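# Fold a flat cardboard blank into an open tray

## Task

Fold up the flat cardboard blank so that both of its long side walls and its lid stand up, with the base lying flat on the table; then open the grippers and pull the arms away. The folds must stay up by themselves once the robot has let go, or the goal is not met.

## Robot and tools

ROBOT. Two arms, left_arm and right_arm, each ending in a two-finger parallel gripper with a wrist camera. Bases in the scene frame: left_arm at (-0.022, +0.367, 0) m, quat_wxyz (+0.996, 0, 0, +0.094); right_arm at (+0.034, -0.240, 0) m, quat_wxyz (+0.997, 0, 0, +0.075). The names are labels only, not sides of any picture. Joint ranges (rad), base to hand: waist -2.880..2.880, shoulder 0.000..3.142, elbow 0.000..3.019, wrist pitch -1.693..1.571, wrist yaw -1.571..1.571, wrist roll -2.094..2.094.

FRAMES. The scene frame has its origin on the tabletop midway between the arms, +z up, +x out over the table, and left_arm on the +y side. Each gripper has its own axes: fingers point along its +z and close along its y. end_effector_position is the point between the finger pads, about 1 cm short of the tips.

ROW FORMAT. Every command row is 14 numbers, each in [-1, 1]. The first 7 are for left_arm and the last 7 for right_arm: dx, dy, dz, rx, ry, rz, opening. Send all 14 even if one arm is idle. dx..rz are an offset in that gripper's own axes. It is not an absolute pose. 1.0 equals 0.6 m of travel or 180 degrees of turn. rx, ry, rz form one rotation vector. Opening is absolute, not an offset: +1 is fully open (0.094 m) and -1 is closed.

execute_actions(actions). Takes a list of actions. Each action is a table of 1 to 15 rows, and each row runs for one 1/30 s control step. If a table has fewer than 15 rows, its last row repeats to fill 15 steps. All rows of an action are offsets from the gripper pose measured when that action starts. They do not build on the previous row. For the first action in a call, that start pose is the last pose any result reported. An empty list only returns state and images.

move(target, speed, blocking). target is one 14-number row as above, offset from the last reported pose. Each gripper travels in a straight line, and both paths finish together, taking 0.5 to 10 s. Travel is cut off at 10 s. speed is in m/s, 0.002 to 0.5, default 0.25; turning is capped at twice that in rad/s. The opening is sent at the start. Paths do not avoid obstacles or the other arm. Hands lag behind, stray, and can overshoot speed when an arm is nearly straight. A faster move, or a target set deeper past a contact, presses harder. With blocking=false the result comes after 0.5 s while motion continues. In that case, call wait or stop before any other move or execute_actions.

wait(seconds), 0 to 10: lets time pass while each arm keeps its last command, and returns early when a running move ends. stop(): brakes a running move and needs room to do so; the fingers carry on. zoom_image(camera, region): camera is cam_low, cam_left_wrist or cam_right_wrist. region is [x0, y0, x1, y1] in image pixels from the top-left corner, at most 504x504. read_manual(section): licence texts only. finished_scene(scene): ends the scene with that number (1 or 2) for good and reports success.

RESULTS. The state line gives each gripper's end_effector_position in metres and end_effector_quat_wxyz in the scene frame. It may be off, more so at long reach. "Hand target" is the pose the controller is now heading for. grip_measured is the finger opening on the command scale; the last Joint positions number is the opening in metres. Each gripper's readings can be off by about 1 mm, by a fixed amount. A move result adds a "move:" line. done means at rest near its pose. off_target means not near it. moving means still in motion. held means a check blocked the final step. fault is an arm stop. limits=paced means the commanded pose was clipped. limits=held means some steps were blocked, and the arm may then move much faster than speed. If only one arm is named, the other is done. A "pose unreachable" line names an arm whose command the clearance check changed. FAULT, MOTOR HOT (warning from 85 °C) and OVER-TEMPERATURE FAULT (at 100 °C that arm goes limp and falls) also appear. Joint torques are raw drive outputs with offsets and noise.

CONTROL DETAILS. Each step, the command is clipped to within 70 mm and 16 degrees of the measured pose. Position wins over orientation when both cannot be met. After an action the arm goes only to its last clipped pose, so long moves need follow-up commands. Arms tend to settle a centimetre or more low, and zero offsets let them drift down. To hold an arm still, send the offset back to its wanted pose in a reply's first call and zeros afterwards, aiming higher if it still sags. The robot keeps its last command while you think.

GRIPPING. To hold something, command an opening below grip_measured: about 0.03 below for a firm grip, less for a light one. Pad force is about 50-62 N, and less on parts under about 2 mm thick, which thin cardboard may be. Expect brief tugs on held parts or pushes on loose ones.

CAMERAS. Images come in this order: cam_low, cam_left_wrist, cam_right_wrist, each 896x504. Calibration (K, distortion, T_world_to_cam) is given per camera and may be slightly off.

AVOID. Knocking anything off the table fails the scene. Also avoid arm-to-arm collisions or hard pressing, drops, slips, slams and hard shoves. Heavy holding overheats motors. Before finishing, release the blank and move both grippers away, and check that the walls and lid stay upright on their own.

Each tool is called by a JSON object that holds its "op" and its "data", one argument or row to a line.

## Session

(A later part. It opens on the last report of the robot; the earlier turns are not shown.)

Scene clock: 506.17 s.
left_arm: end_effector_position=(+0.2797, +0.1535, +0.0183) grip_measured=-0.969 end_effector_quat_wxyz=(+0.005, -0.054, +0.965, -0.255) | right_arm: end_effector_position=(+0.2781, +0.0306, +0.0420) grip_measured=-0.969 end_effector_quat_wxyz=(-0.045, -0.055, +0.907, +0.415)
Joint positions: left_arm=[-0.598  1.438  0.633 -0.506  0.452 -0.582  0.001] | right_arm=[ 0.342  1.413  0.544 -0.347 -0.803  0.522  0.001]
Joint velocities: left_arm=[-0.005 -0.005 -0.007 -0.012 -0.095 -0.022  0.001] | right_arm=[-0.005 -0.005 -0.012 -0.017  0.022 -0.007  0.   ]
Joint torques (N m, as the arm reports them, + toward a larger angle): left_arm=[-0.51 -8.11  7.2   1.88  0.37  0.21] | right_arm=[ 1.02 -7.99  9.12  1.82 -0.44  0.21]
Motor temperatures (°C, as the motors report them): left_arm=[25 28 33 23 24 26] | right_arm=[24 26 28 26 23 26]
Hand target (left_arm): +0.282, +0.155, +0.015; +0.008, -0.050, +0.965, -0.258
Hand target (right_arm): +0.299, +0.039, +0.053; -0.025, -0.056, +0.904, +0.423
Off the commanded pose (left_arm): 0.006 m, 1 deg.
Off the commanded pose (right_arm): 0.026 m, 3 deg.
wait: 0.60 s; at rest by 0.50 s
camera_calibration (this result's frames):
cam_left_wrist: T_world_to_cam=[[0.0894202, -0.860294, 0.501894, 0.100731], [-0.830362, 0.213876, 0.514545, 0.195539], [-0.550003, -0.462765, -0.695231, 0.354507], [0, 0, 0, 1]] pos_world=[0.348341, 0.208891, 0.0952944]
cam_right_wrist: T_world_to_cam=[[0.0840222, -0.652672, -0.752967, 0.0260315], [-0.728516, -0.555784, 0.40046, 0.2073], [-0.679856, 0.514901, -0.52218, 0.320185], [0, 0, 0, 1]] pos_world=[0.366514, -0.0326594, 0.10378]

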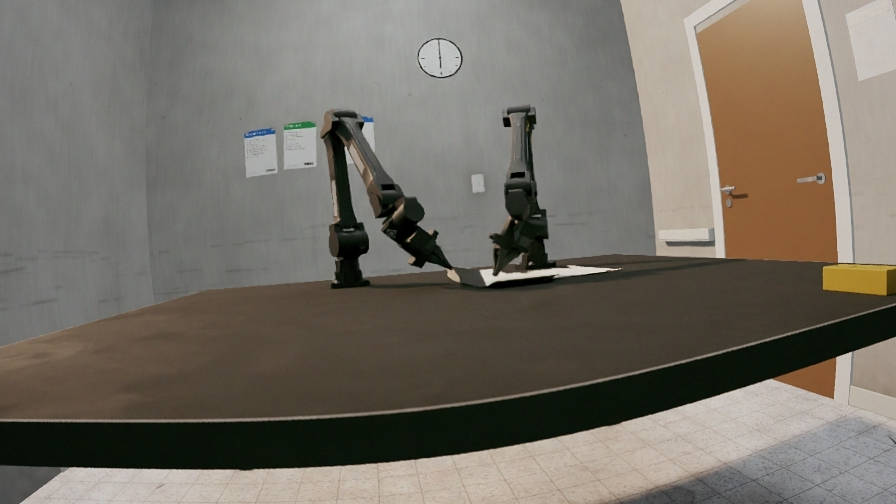

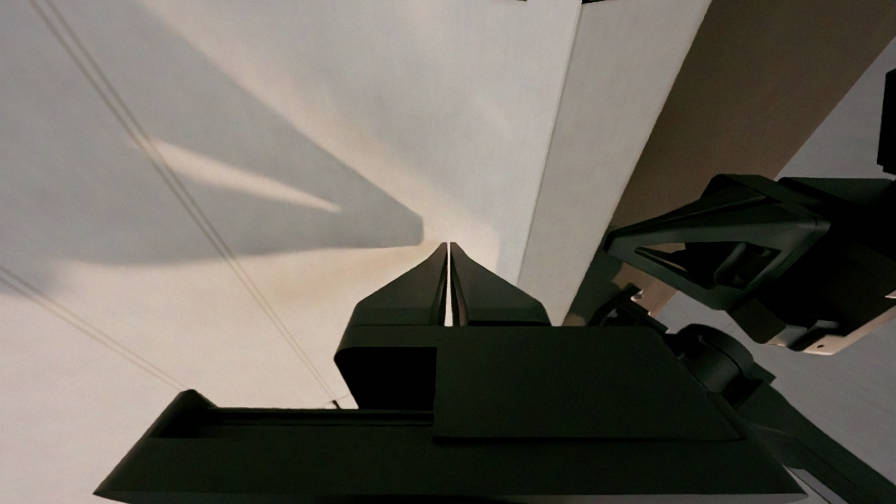

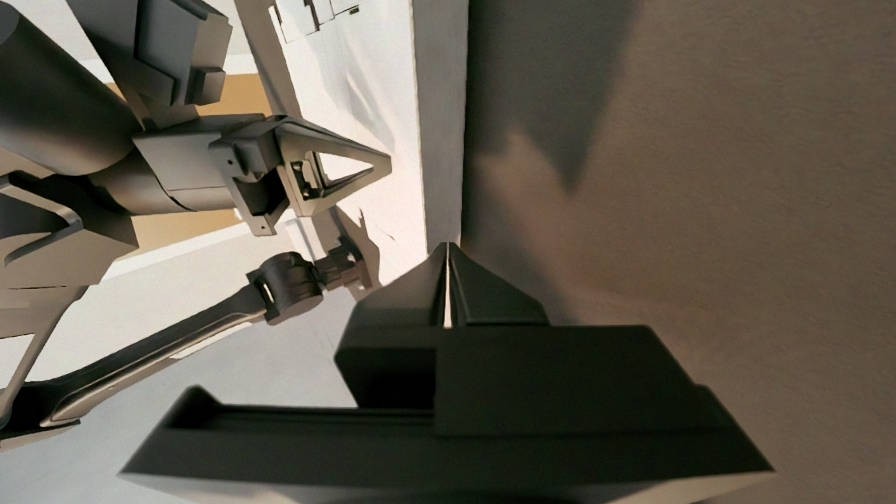

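{"op": "execute_actions", "data": {
  "actions": [
    [[-0.0043,0.0081,0.0098,0.002,0,0,-0.97,-0.0388,0.0197,0.0015,-0.0039,-0.0133,-0.0037,-0.97],[-0.0032,0.0113,0.0148,0.002,0,0,-0.97,-0.0396,0.0182,0.0062,-0.0039,-0.0133,-0.0037,-0.97],[-0.0022,0.0144,0.0198,0.002,0,0,-0.97,-0.0404,0.0168,0.0108,-0.0039,-0.0133,-0.0037,-0.97],[-0.0011,0.0175,0.0247,0.002,0,0,-0.97,-0.0411,0.0153,0.0154,-0.0039,-0.0133,-0.0037,-0.97],[0,0.0207,0.0297,0.002,0,0,-0.97,-0.0419,0.0138,0.0201,-0.0039,-0.0133,-0.0037,-0.97],[0.0011,0.0238,0.0347,0.002,0,0,-0.97,-0.0427,0.0123,0.0247,-0.0039,-0.0133,-0.0037,-0.97],[0.0022,0.0269,0.0397,0.002,0,0,-0.97,-0.0434,0.0149,0.0277,-0.0039,-0.0133,-0.0037,-0.97],[0.0033,0.0301,0.0447,0.002,0,0,-0.97,-0.0442,0.0176,0.0307,-0.0039,-0.0133,-0.0037,-0.97],[0.0044,0.0332,0.0497,0.002,0,0,-0.97,-0.0449,0.0202,0.0338,-0.0039,-0.0133,-0.0037,-0.97],[0.0054,0.0363,0.0546,0.002,0,0,-0.97,-0.0457,0.0228,0.0368,-0.0039,-0.0133,-0.0037,-0.97],[0.0065,0.0395,0.0596,0.002,0,0,-0.97,-0.0464,0.0255,0.0398,-0.0039,-0.0133,-0.0037,-0.97],[0.0076,0.0426,0.0646,0.002,0,0,-0.97,-0.0472,0.0281,0.0428,-0.0039,-0.0133,-0.0037,-0.97],[0.0076,0.0426,0.0646,0.002,0,0,-0.97,-0.0479,0.0307,0.0459,-0.0039,-0.0133,-0.0037,-0.97],[0.0076,0.0426,0.0646,0.002,0,0,-0.97,-0.0487,0.0334,0.0489,-0.0039,-0.0133,-0.0037,-0.97],[0.0076,0.0426,0.0646,0.002,0,0,-0.97,-0.0494,0.036,0.0519,-0.0039,-0.0133,-0.0037,-0.97]]
  ]
}}

{"op": "wait", "data": {
  "seconds": 0.6
}}

{"op": "zoom_image", "data": {
  "camera": "cam_low",
  "region": [400, 215, 560, 300]
}}

Scene clock: 535.43 s.
left_arm: end_effector_position=(+0.2884, +0.1463, +0.0087) grip_measured=-0.969 end_effector_quat_wxyz=(+0.034, -0.043, +0.958, -0.283) | right_arm: end_effector_position=(+0.2802, +0.0508, +0.0263) grip_measured=-0.969 end_effector_quat_wxyz=(-0.040, -0.051, +0.910, +0.410)
Joint positions: left_arm=[-0.596  1.469  0.6   -0.363  0.477 -0.581  0.001] | right_arm=[ 0.401  1.477  0.547 -0.226 -0.764  0.608  0.001]
Joint velocities: left_arm=[-0.005  0.005 -0.017  0.066 -0.095  0.007 -0.001] | right_arm=[ 0.181  0.034  0.066  0.159  0.154  0.198 -0.   ]
Joint torques (N m, as the arm reports them, + toward a larger angle): left_arm=[-0.96 -3.57  4.42  1.72 -0.78  0.1 ] | right_arm=[ 1.93 -8.13  9.61  1.97 -0.4   0.2 ]
Motor temperatures (°C, as the motors report them): left_arm=[25 28 33 23 24 26] | right_arm=[24 26 30 26 23 26]
Hand target (left_arm): +0.272, +0.157, -0.024; +0.005, -0.054, +0.965, -0.258
Hand target (right_arm): +0.301, +0.071, +0.039; -0.024, -0.052, +0.905, +0.423
Off the commanded pose (left_arm): 0.040 m, 5 deg.
Off the commanded pose (right_arm): 0.032 m, 2 deg.
camera_calibration (this result's frames):
cam_left_wrist: T_world_to_cam=[[0.0508712, -0.832337, 0.551931, 0.105183], [-0.859725, 0.244732, 0.448307, 0.213734], [-0.508218, -0.497315, -0.703131, 0.342304], [0, 0, 0, 1]] pos_world=[0.352366, 0.205473, 0.0868122]
cam_right_wrist: T_world_to_cam=[[0.0812711, -0.661731, -0.745323, 0.0283025], [-0.736977, -0.543346, 0.402046, 0.22799], [-0.671014, 0.516611, -0.531839, 0.300726], [0, 0, 0, 1]] pos_world=[0.367515, -0.0127522, 0.0893696]

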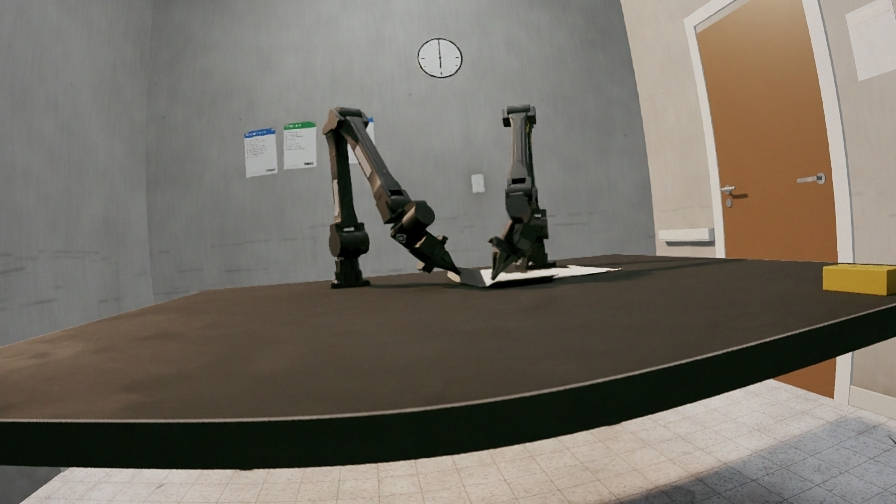

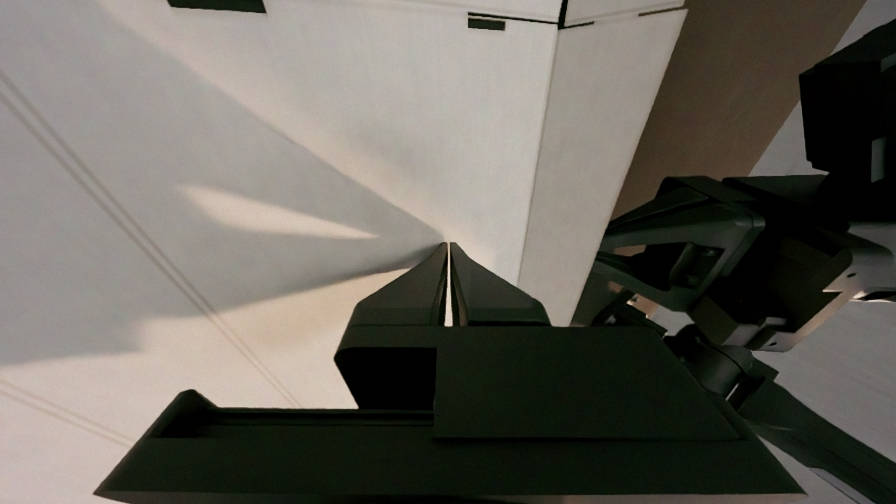

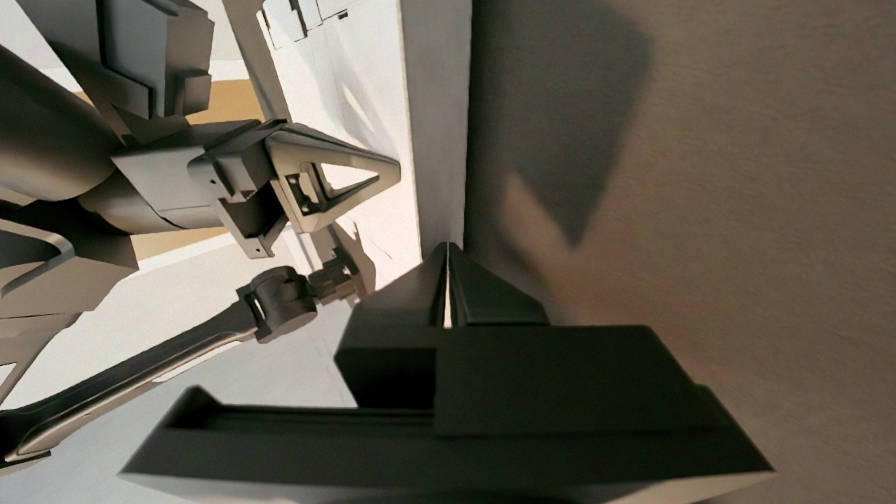

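Scene clock: 536.03 s.
left_arm: end_effector_position=(+0.2890, +0.1459, +0.0087) grip_measured=-0.969 end_effector_quat_wxyz=(+0.035, -0.042, +0.957, -0.284) | right_arm: end_effector_position=(+0.2812, +0.0560, +0.0282) grip_measured=-0.969 end_effector_quat_wxyz=(-0.042, -0.046, +0.910, +0.411)
Joint positions: left_arm=[-0.596  1.47   0.6   -0.358  0.478 -0.581  0.001] | right_arm=[ 0.414  1.479  0.554 -0.216 -0.76   0.638  0.001]
Joint velocities: left_arm=[-0.005 -0.005 -0.012 -0.012 -0.007 -0.022 -0.   ] | right_arm=[ 0.005  0.005 -0.007  0.007 -0.007  0.007  0.   ]
Joint torques (N m, as the arm reports them, + toward a larger angle): left_arm=[-0.99 -3.55  4.35  1.76 -0.8   0.06] | right_arm=[ 1.77 -8.11  9.35  2.06 -0.49  0.21]
Motor temperatures (°C, as the motors report them): left_arm=[25 28 33 23 24 26] | right_arm=[24 26 30 26 23 26]
Hand target (left_arm): +0.272, +0.157, -0.024; +0.005, -0.054, +0.965, -0.258
Hand target (right_arm): +0.300, +0.070, +0.039; -0.024, -0.052, +0.905, +0.423
Off the commanded pose (left_arm): 0.041 m, 5 deg.
Off the commanded pose (right_arm): 0.028 m, 3 deg.
wait: 0.60 s; at rest by 0.33 s
camera_calibration (this result's frames):
cam_left_wrist: T_world_to_cam=[[0.0486876, -0.831062, 0.554044, 0.105264], [-0.861254, 0.245991, 0.444669, 0.214662], [-0.505837, -0.498822, -0.703779, 0.341942], [0, 0, 0, 1]] pos_world=[0.352721, 0.205244, 0.0868775]
cam_right_wrist: T_world_to_cam=[[0.0697983, -0.661603, -0.746599, 0.036358], [-0.738748, -0.53722, 0.406996, 0.23081], [-0.670358, 0.523141, -0.526255, 0.298972], [0, 0, 0, 1]] pos_world=[0.368391, -0.008354, 0.0905414]

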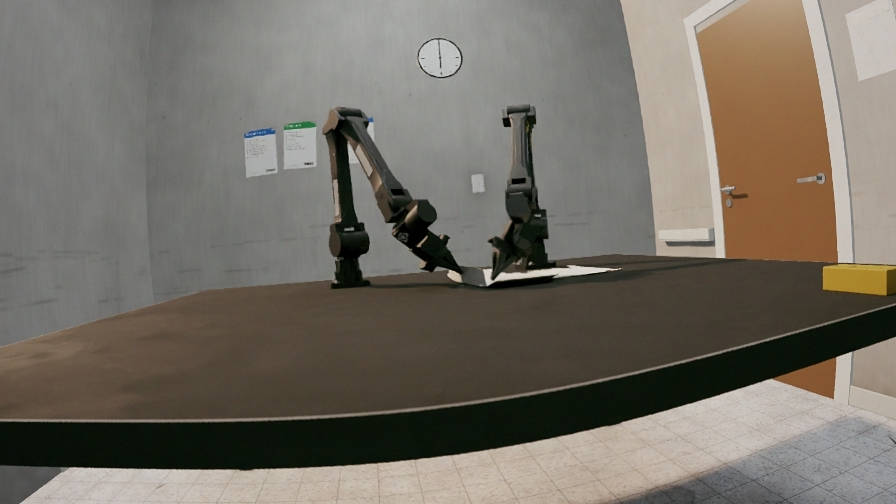

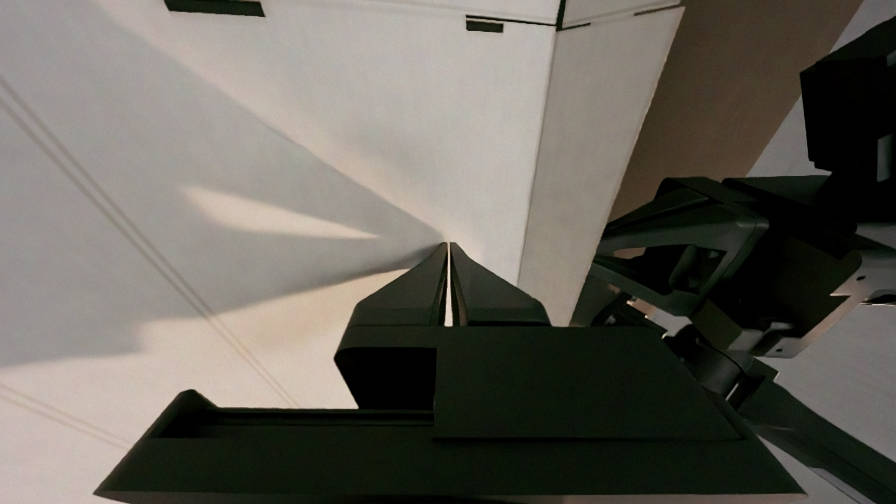

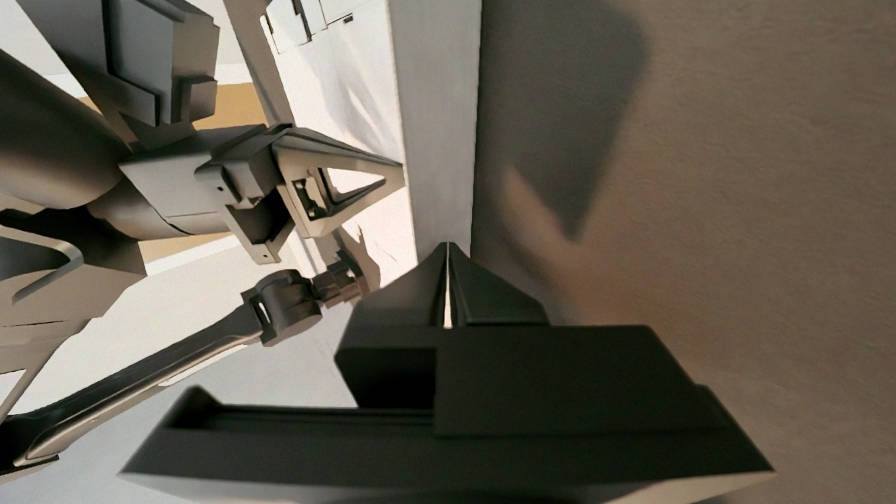

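Region (400, 215, 560, 300) of cam_low's 896x504 image, scaled by 3.150, with more detail than that image has; it fills the top 268 rows of this view, and the rest is white.

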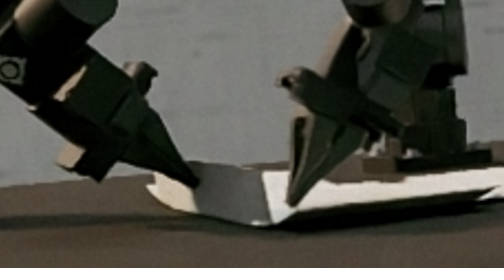

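{"op": "execute_actions", "data": {
  "actions": [
    [[0.0258,0.049,0.0397,-0.0184,0.0156,-0.0119,-0.97,-0.0376,0.029,0.0096,-0.007,-0.0092,-0.0083,-0.97],[0.0258,0.049,0.0397,-0.0184,0.0156,-0.0119,-0.97,-0.0381,0.0312,0.013,-0.007,-0.0092,-0.0083,-0.97],[0.0258,0.049,0.0397,-0.0184,0.0156,-0.0119,-0.97,-0.0386,0.0333,0.0165,-0.007,-0.0092,-0.0083,-0.97],[0.0258,0.049,0.0397,-0.0184,0.0156,-0.0119,-0.97,-0.0391,0.0354,0.0199,-0.007,-0.0092,-0.0083,-0.97],[0.0258,0.049,0.0397,-0.0184,0.0156,-0.0119,-0.97,-0.0396,0.0376,0.0233,-0.007,-0.0092,-0.0083,-0.97],[0.0258,0.049,0.0397,-0.0184,0.0156,-0.0119,-0.97,-0.0401,0.0397,0.0267,-0.007,-0.0092,-0.0083,-0.97],[0.0258,0.049,0.0397,-0.0184,0.0156,-0.0119,-0.97,-0.0406,0.0418,0.0301,-0.007,-0.0092,-0.0083,-0.97],[0.0258,0.049,0.0397,-0.0184,0.0156,-0.0119,-0.97,-0.041,0.044,0.0336,-0.007,-0.0092,-0.0083,-0.97],[0.0258,0.049,0.0397,-0.0184,0.0156,-0.0119,-0.97,-0.0415,0.0461,0.037,-0.007,-0.0092,-0.0083,-0.97],[0.0258,0.049,0.0397,-0.0184,0.0156,-0.0119,-0.97,-0.042,0.0482,0.0404,-0.007,-0.0092,-0.0083,-0.97],[0.0258,0.049,0.0397,-0.0184,0.0156,-0.0119,-0.97,-0.0425,0.0504,0.0438,-0.007,-0.0092,-0.0083,-0.97],[0.0258,0.049,0.0397,-0.0184,0.0156,-0.0119,-0.97,-0.043,0.0525,0.0472,-0.007,-0.0092,-0.0083,-0.97],[0.0258,0.049,0.0397,-0.0184,0.0156,-0.0119,-0.97,-0.0435,0.0546,0.0507,-0.007,-0.0092,-0.0083,-0.97],[0.0258,0.049,0.0397,-0.0184,0.0156,-0.0119,-0.97,-0.044,0.0568,0.0541,-0.007,-0.0092,-0.0083,-0.97],[0.0258,0.049,0.0397,-0.0184,0.0156,-0.0119,-0.97,-0.0445,0.0589,0.0575,-0.007,-0.0092,-0.0083,-0.97]]
  ]
}}

{"op": "wait", "data": {
  "seconds": 0.6
}}

{"op": "zoom_image", "data": {
  "camera": "cam_low",
  "region": [400, 215, 560, 300]
}}

Scene clock: 564.20 s.
left_arm: end_effector_position=(+0.2890, +0.1459, +0.0087) grip_measured=-0.969 end_effector_quat_wxyz=(+0.035, -0.042, +0.957, -0.284) | right_arm: end_effector_position=(+0.2826, +0.0760, +0.0198) grip_measured=-0.969 end_effector_quat_wxyz=(-0.039, -0.040, +0.913, +0.404)
Joint positions: left_arm=[-0.596  1.47   0.6   -0.358  0.478 -0.581  0.001] | right_arm=[ 0.47   1.524  0.572 -0.146 -0.718  0.713  0.001]
Joint velocities: left_arm=[-0.005 -0.005  0.002 -0.017  0.022  0.081  0.   ] | right_arm=[ 0.103  0.093  0.027  0.11   0.139  0.125 -0.001]
Joint torques (N m, as the arm reports them, + toward a larger angle): left_arm=[-1.2  -3.75  4.25  1.78 -0.93  0.07] | right_arm=[ 3.27 -8.45 10.47  2.54 -0.54  0.18]
Motor temperatures (°C, as the motors report them): left_arm=[25 28 32 23 24 26] | right_arm=[24 26 31 26 23 26]
Hand target (left_arm): +0.272, +0.157, -0.024; +0.006, -0.054, +0.965, -0.257
Hand target (right_arm): +0.300, +0.106, +0.034; -0.024, -0.051, +0.905, +0.422
Off the commanded pose (left_arm): 0.041 m, 5 deg.
Off the commanded pose (right_arm): 0.039 m, 3 deg.
camera_calibration (this result's frames):
cam_left_wrist: T_world_to_cam=[[0.0486876, -0.831062, 0.554044, 0.105264], [-0.861254, 0.245991, 0.444669, 0.214662], [-0.505837, -0.498822, -0.703779, 0.341942], [0, 0, 0, 1]] pos_world=[0.352721, 0.205244, 0.0868775]
cam_right_wrist: T_world_to_cam=[[0.0624713, -0.673744, -0.73632, 0.0459708], [-0.745875, -0.52172, 0.4141, 0.246757], [-0.66315, 0.523333, -0.535121, 0.283152], [0, 0, 0, 1]] pos_world=[0.36895, 0.0115276, 0.083188]

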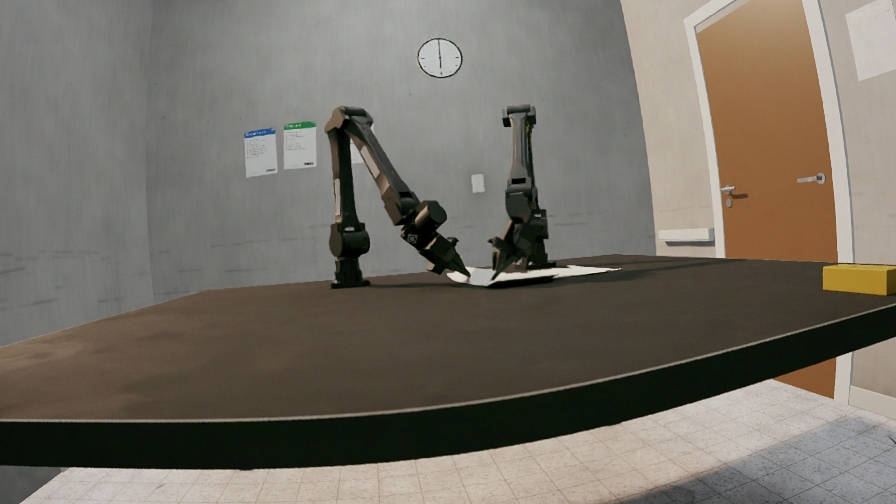

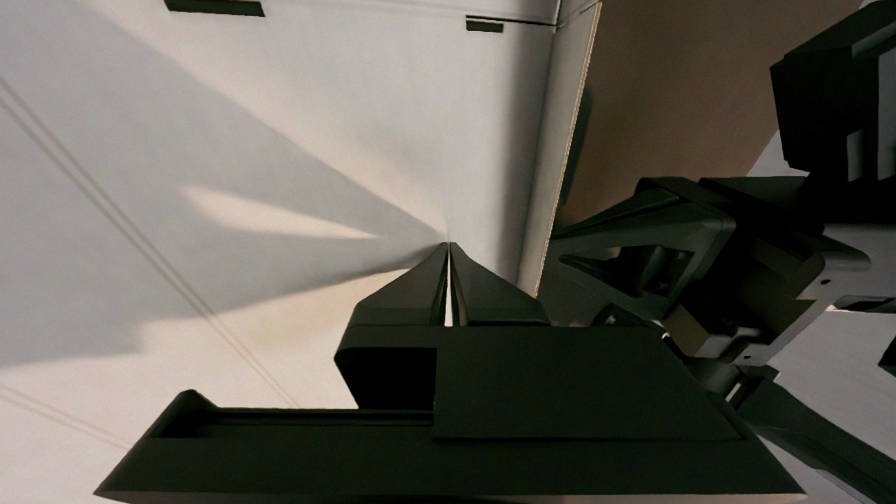

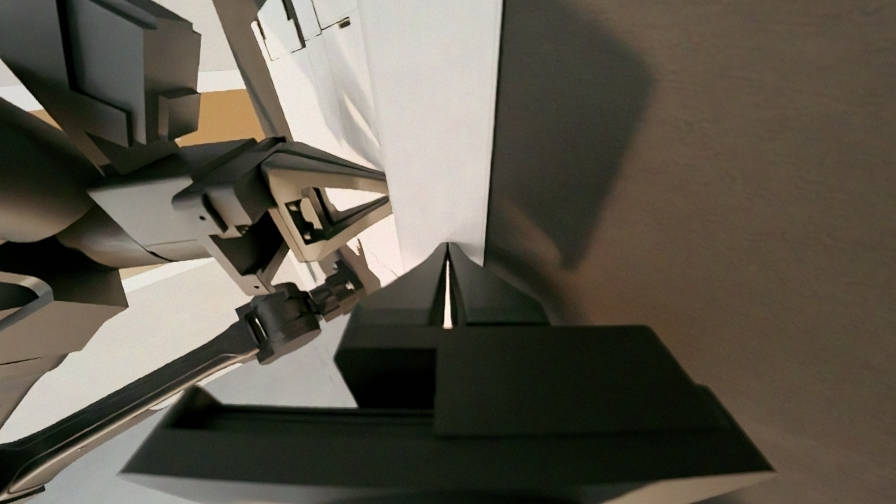

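Scene clock: 564.80 s.
left_arm: end_effector_position=(+0.2890, +0.1459, +0.0087) grip_measured=-0.969 end_effector_quat_wxyz=(+0.035, -0.042, +0.957, -0.284) | right_arm: end_effector_position=(+0.2830, +0.0782, +0.0192) grip_measured=-0.969 end_effector_quat_wxyz=(-0.043, -0.031, +0.913, +0.404)
Joint positions: left_arm=[-0.596  1.47   0.6   -0.358  0.478 -0.581  0.001] | right_arm=[ 0.475  1.528  0.575 -0.139 -0.716  0.739  0.001]
Joint velocities: left_arm=[-0.005 -0.005 -0.002  0.007 -0.051 -0.007  0.   ] | right_arm=[ 0.005  0.005  0.042 -0.007  0.022  0.022  0.   ]
Joint torques (N m, as the arm reports them, + toward a larger angle): left_arm=[-1.04 -4.05  4.26  1.85 -0.91  0.07] | right_arm=[ 3.52 -8.12 10.4   2.54 -0.54  0.19]
Motor temperatures (°C, as the motors report them): left_arm=[25 28 32 23 24 26] | right_arm=[24 26 31 26 23 26]
Hand target (left_arm): +0.272, +0.157, -0.024; +0.005, -0.054, +0.965, -0.257
Hand target (right_arm): +0.300, +0.106, +0.034; -0.024, -0.051, +0.905, +0.423
Off the commanded pose (left_arm): 0.041 m, 5 deg.
Off the commanded pose (right_arm): 0.037 m, 4 deg.
wait: 0.60 s; at rest by 0.30 s
camera_calibration (this result's frames):
cam_left_wrist: T_world_to_cam=[[0.0486876, -0.831062, 0.554044, 0.105264], [-0.861254, 0.245991, 0.444669, 0.214662], [-0.505837, -0.498822, -0.703779, 0.341942], [0, 0, 0, 1]] pos_world=[0.352721, 0.205244, 0.0868775]
cam_right_wrist: T_world_to_cam=[[0.0429837, -0.675884, -0.735754, 0.0526606], [-0.74706, -0.510721, 0.425518, 0.24769], [-0.663365, 0.531362, -0.526878, 0.281198], [0, 0, 0, 1]] pos_world=[0.369312, 0.0126749, 0.0815058]

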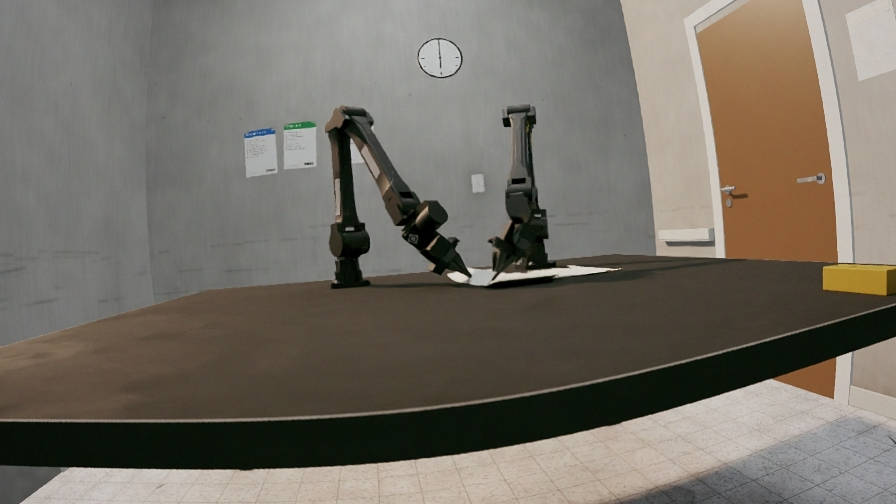

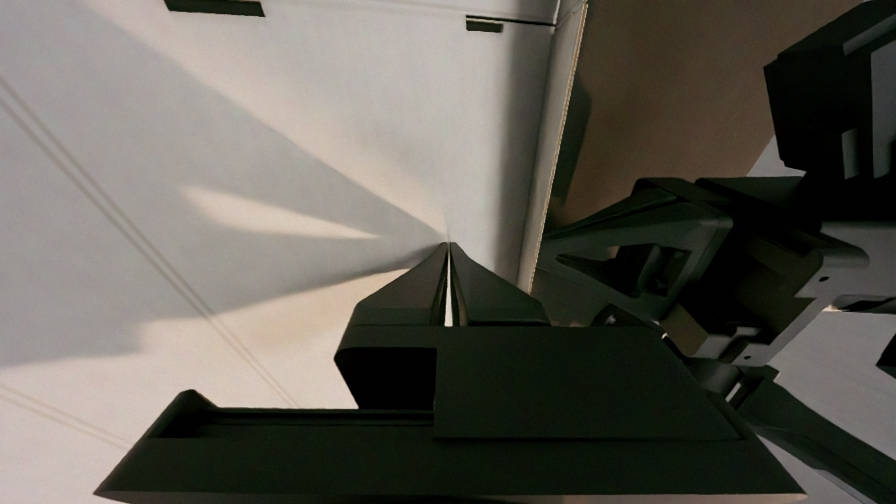

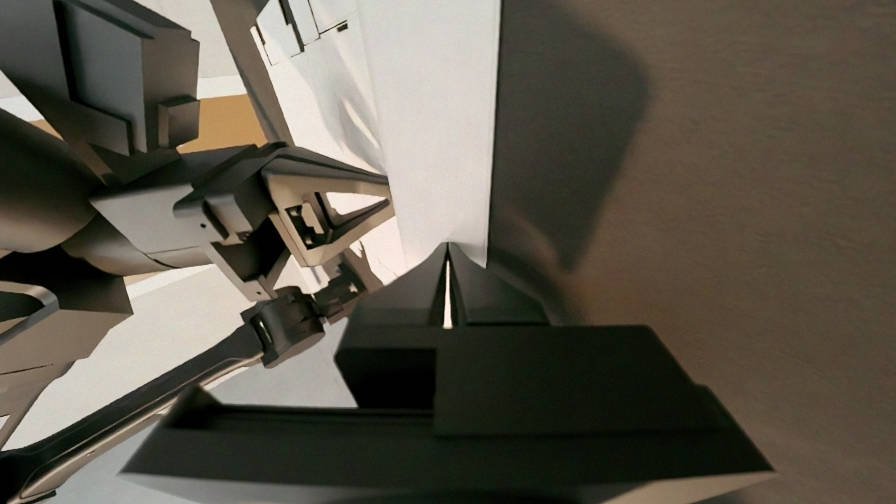

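Region (400, 215, 560, 300) of cam_low's 896x504 image, scaled by 3.150, with more detail than that image has; it fills the top 268 rows of this view, and the rest is white.

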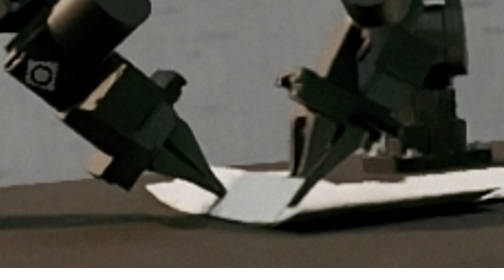

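{"op": "execute_actions", "data": {
  "actions": [
    [[0.0258,0.049,0.0397,-0.0184,0.0156,-0.0119,-0.97,-0.0351,0.0479,0.0213,-0.0116,-0.0059,-0.0174,-0.97],[0.0258,0.049,0.0397,-0.0184,0.0156,-0.0119,-0.97,-0.0353,0.0487,0.0225,-0.0116,-0.0059,-0.0174,-0.97],[0.0258,0.049,0.0397,-0.0184,0.0156,-0.0119,-0.97,-0.0354,0.0494,0.0237,-0.0116,-0.0059,-0.0174,-0.97],[0.0258,0.049,0.0397,-0.0184,0.0156,-0.0119,-0.97,-0.0356,0.0501,0.0249,-0.0116,-0.0059,-0.0174,-0.97],[0.0258,0.049,0.0397,-0.0184,0.0156,-0.0119,-0.97,-0.0357,0.0509,0.0261,-0.0116,-0.0059,-0.0174,-0.97],[0.0258,0.049,0.0397,-0.0184,0.0156,-0.0119,-0.97,-0.0359,0.0516,0.0273,-0.0116,-0.0059,-0.0174,-0.97],[0.0258,0.049,0.0397,-0.0184,0.0156,-0.0119,-0.97,-0.036,0.0523,0.0285,-0.0116,-0.0059,-0.0174,-0.97],[0.0258,0.049,0.0397,-0.0184,0.0156,-0.0119,-0.97,-0.0361,0.0531,0.0297,-0.0116,-0.0059,-0.0174,-0.97],[0.0258,0.049,0.0397,-0.0184,0.0156,-0.0119,-0.97,-0.0363,0.0538,0.0309,-0.0116,-0.0059,-0.0174,-0.97],[0.0258,0.049,0.0397,-0.0184,0.0156,-0.0119,-0.97,-0.0364,0.0545,0.0321,-0.0116,-0.0059,-0.0174,-0.97],[0.0258,0.049,0.0397,-0.0184,0.0156,-0.0119,-0.97,-0.0366,0.0553,0.0333,-0.0116,-0.0059,-0.0174,-0.97],[0.0258,0.049,0.0397,-0.0184,0.0156,-0.0119,-0.97,-0.0367,0.056,0.0345,-0.0116,-0.0059,-0.0174,-0.97]]
  ]
}}

{"op": "wait", "data": {
  "seconds": 0.6
}}

{"op": "zoom_image", "data": {
  "camera": "cam_low",
  "region": [400, 215, 560, 300]
}}

Scene clock: 592.00 s.
left_arm: end_effector_position=(+0.2891, +0.1458, +0.0086) grip_measured=-0.969 end_effector_quat_wxyz=(+0.036, -0.042, +0.957, -0.284) | right_arm: end_effector_position=(+0.2894, +0.0941, +0.0248) grip_measured=-0.969 end_effector_quat_wxyz=(-0.032, -0.039, +0.910, +0.412)
Joint positions: left_arm=[-0.596  1.47   0.6   -0.356  0.478 -0.581  0.001] | right_arm=[ 0.5    1.542  0.6   -0.106 -0.707  0.762  0.001]
Joint velocities: left_arm=[-0.024 -0.005 -0.012  0.002 -0.037  0.022 -0.001] | right_arm=[ 0.063  0.054  0.085  0.066 -0.022  0.081  0.   ]
Joint torques (N m, as the arm reports them, + toward a larger angle): left_arm=[-0.86 -3.67  4.36  1.77 -0.91  0.08] | right_arm=[ 2.89 -7.82  9.16  2.18 -0.27  0.2 ]
Motor temperatures (°C, as the motors report them): left_arm=[25 28 32 23 24 26] | right_arm=[24 26 32 26 23 26]
Hand target (left_arm): +0.272, +0.157, -0.024; +0.005, -0.054, +0.965, -0.257
Hand target (right_arm): +0.301, +0.117, +0.031; -0.024, -0.051, +0.905, +0.422
Off the commanded pose (left_arm): 0.041 m, 5 deg.
Off the commanded pose (right_arm): 0.027 m, 2 deg.
camera_calibration (this result's frames):
cam_left_wrist: T_world_to_cam=[[0.0482996, -0.830894, 0.55433, 0.105301], [-0.861565, 0.246126, 0.443991, 0.214935], [-0.505344, -0.499036, -0.703982, 0.341852], [0, 0, 0, 1]] pos_world=[0.352848, 0.205189, 0.0868571]
cam_right_wrist: T_world_to_cam=[[0.0650574, -0.661517, -0.747102, 0.059773], [-0.753814, -0.523156, 0.397584, 0.262062], [-0.65386, 0.53731, -0.532696, 0.276843], [0, 0, 0, 1]] pos_world=[0.374673, 0.0278894, 0.0879383]

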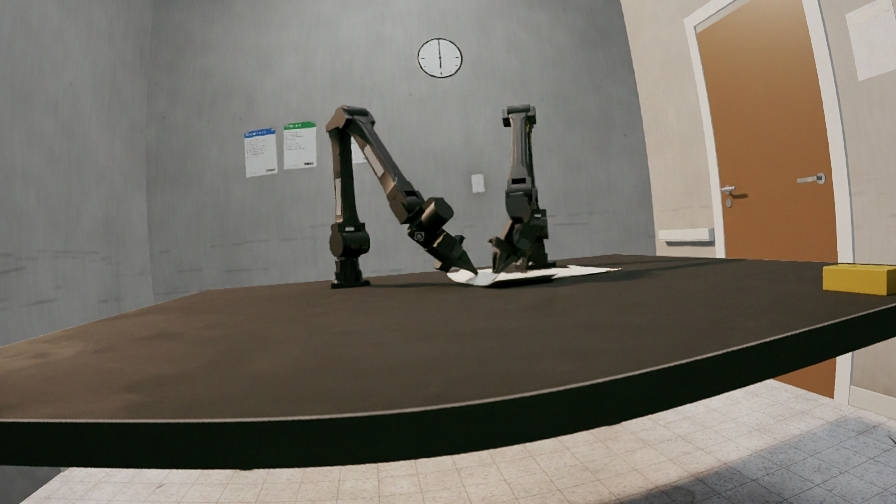

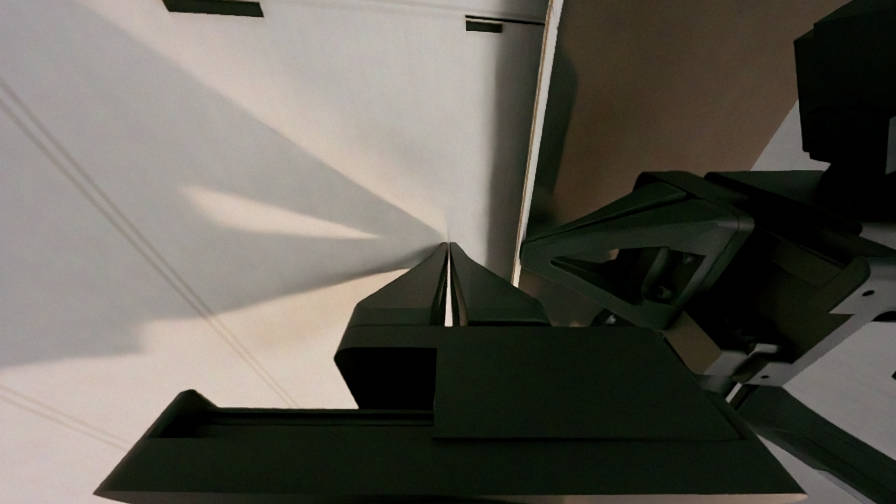

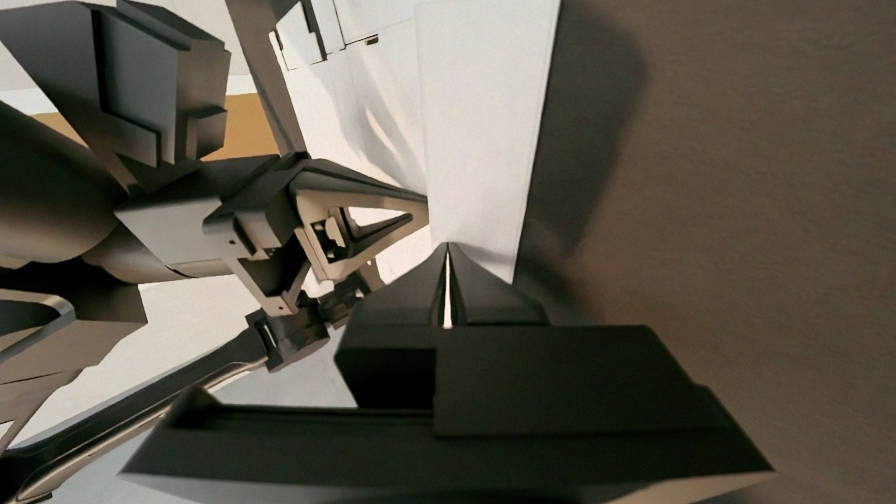

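Scene clock: 592.60 s.
left_arm: end_effector_position=(+0.2891, +0.1458, +0.0086) grip_measured=-0.969 end_effector_quat_wxyz=(+0.036, -0.042, +0.957, -0.284) | right_arm: end_effector_position=(+0.2908, +0.0983, +0.0265) grip_measured=-0.969 end_effector_quat_wxyz=(-0.031, -0.042, +0.909, +0.414)
Joint positions: left_arm=[-0.596  1.47   0.6   -0.356  0.478 -0.581  0.001] | right_arm=[ 0.506  1.545  0.607 -0.1   -0.707  0.765  0.001]
Joint velocities: left_arm=[-0.005 -0.005 -0.007  0.007  0.022 -0.081 -0.   ] | right_arm=[ 0.024  0.005 -0.012  0.017  0.081 -0.051  0.001]
Joint torques (N m, as the arm reports them, + toward a larger angle): left_arm=[-0.96 -3.66  4.35  1.85 -0.92  0.07] | right_arm=[ 2.91 -7.98  9.07  2.18 -0.27  0.2 ]
Motor temperatures (°C, as the motors report them): left_arm=[25 28 32 23 24 26] | right_arm=[24 26 32 26 23 26]
Hand target (left_arm): +0.272, +0.157, -0.024; +0.005, -0.054, +0.965, -0.257
Hand target (right_arm): +0.301, +0.117, +0.031; -0.024, -0.051, +0.905, +0.422
Off the commanded pose (left_arm): 0.041 m, 5 deg.
Off the commanded pose (right_arm): 0.023 m, 2 deg.
wait: 0.60 s; at rest by 0.27 s
camera_calibration (this result's frames):
cam_left_wrist: T_world_to_cam=[[0.0482996, -0.830894, 0.55433, 0.105301], [-0.861565, 0.246126, 0.443991, 0.214935], [-0.505344, -0.499036, -0.703982, 0.341852], [0, 0, 0, 1]] pos_world=[0.352848, 0.205189, 0.0868571]
cam_right_wrist: T_world_to_cam=[[0.0714163, -0.656844, -0.750637, 0.0615211], [-0.75402, -0.528199, 0.390462, 0.265338], [-0.652958, 0.53811, -0.532995, 0.276075], [0, 0, 0, 1]] pos_world=[0.375942, 0.0320027, 0.0897221]

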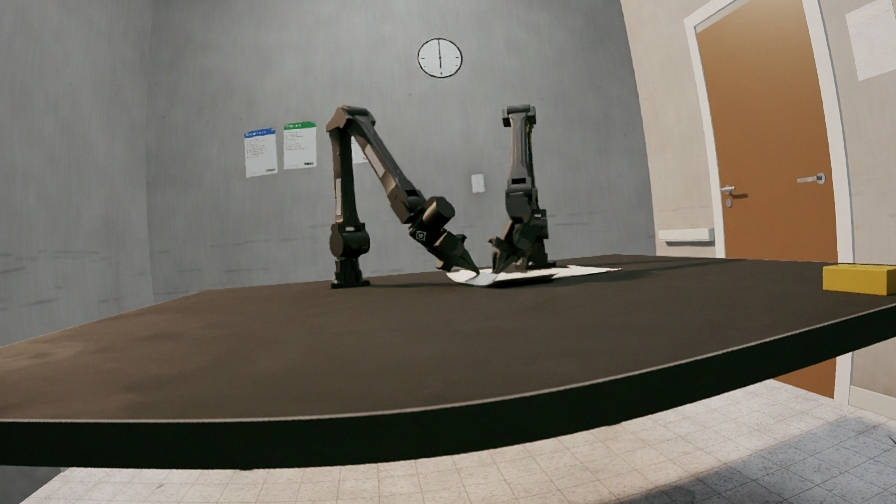

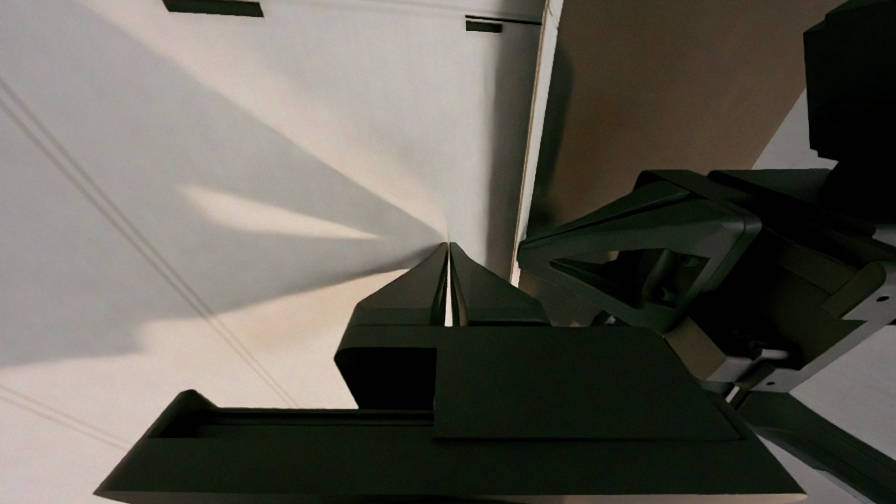

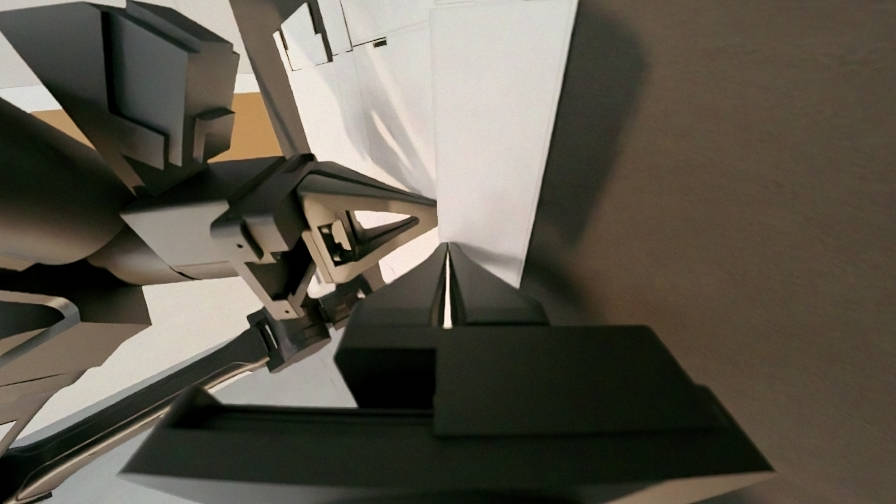

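Region (400, 215, 560, 300) of cam_low's 896x504 image, scaled by 3.150, with more detail than that image has; it fills the top 268 rows of this view, and the rest is white.

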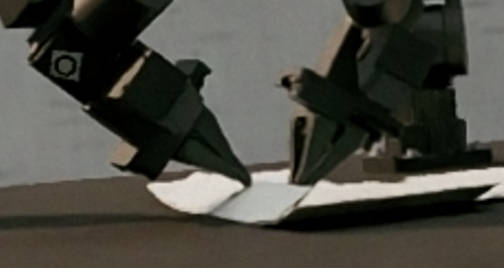

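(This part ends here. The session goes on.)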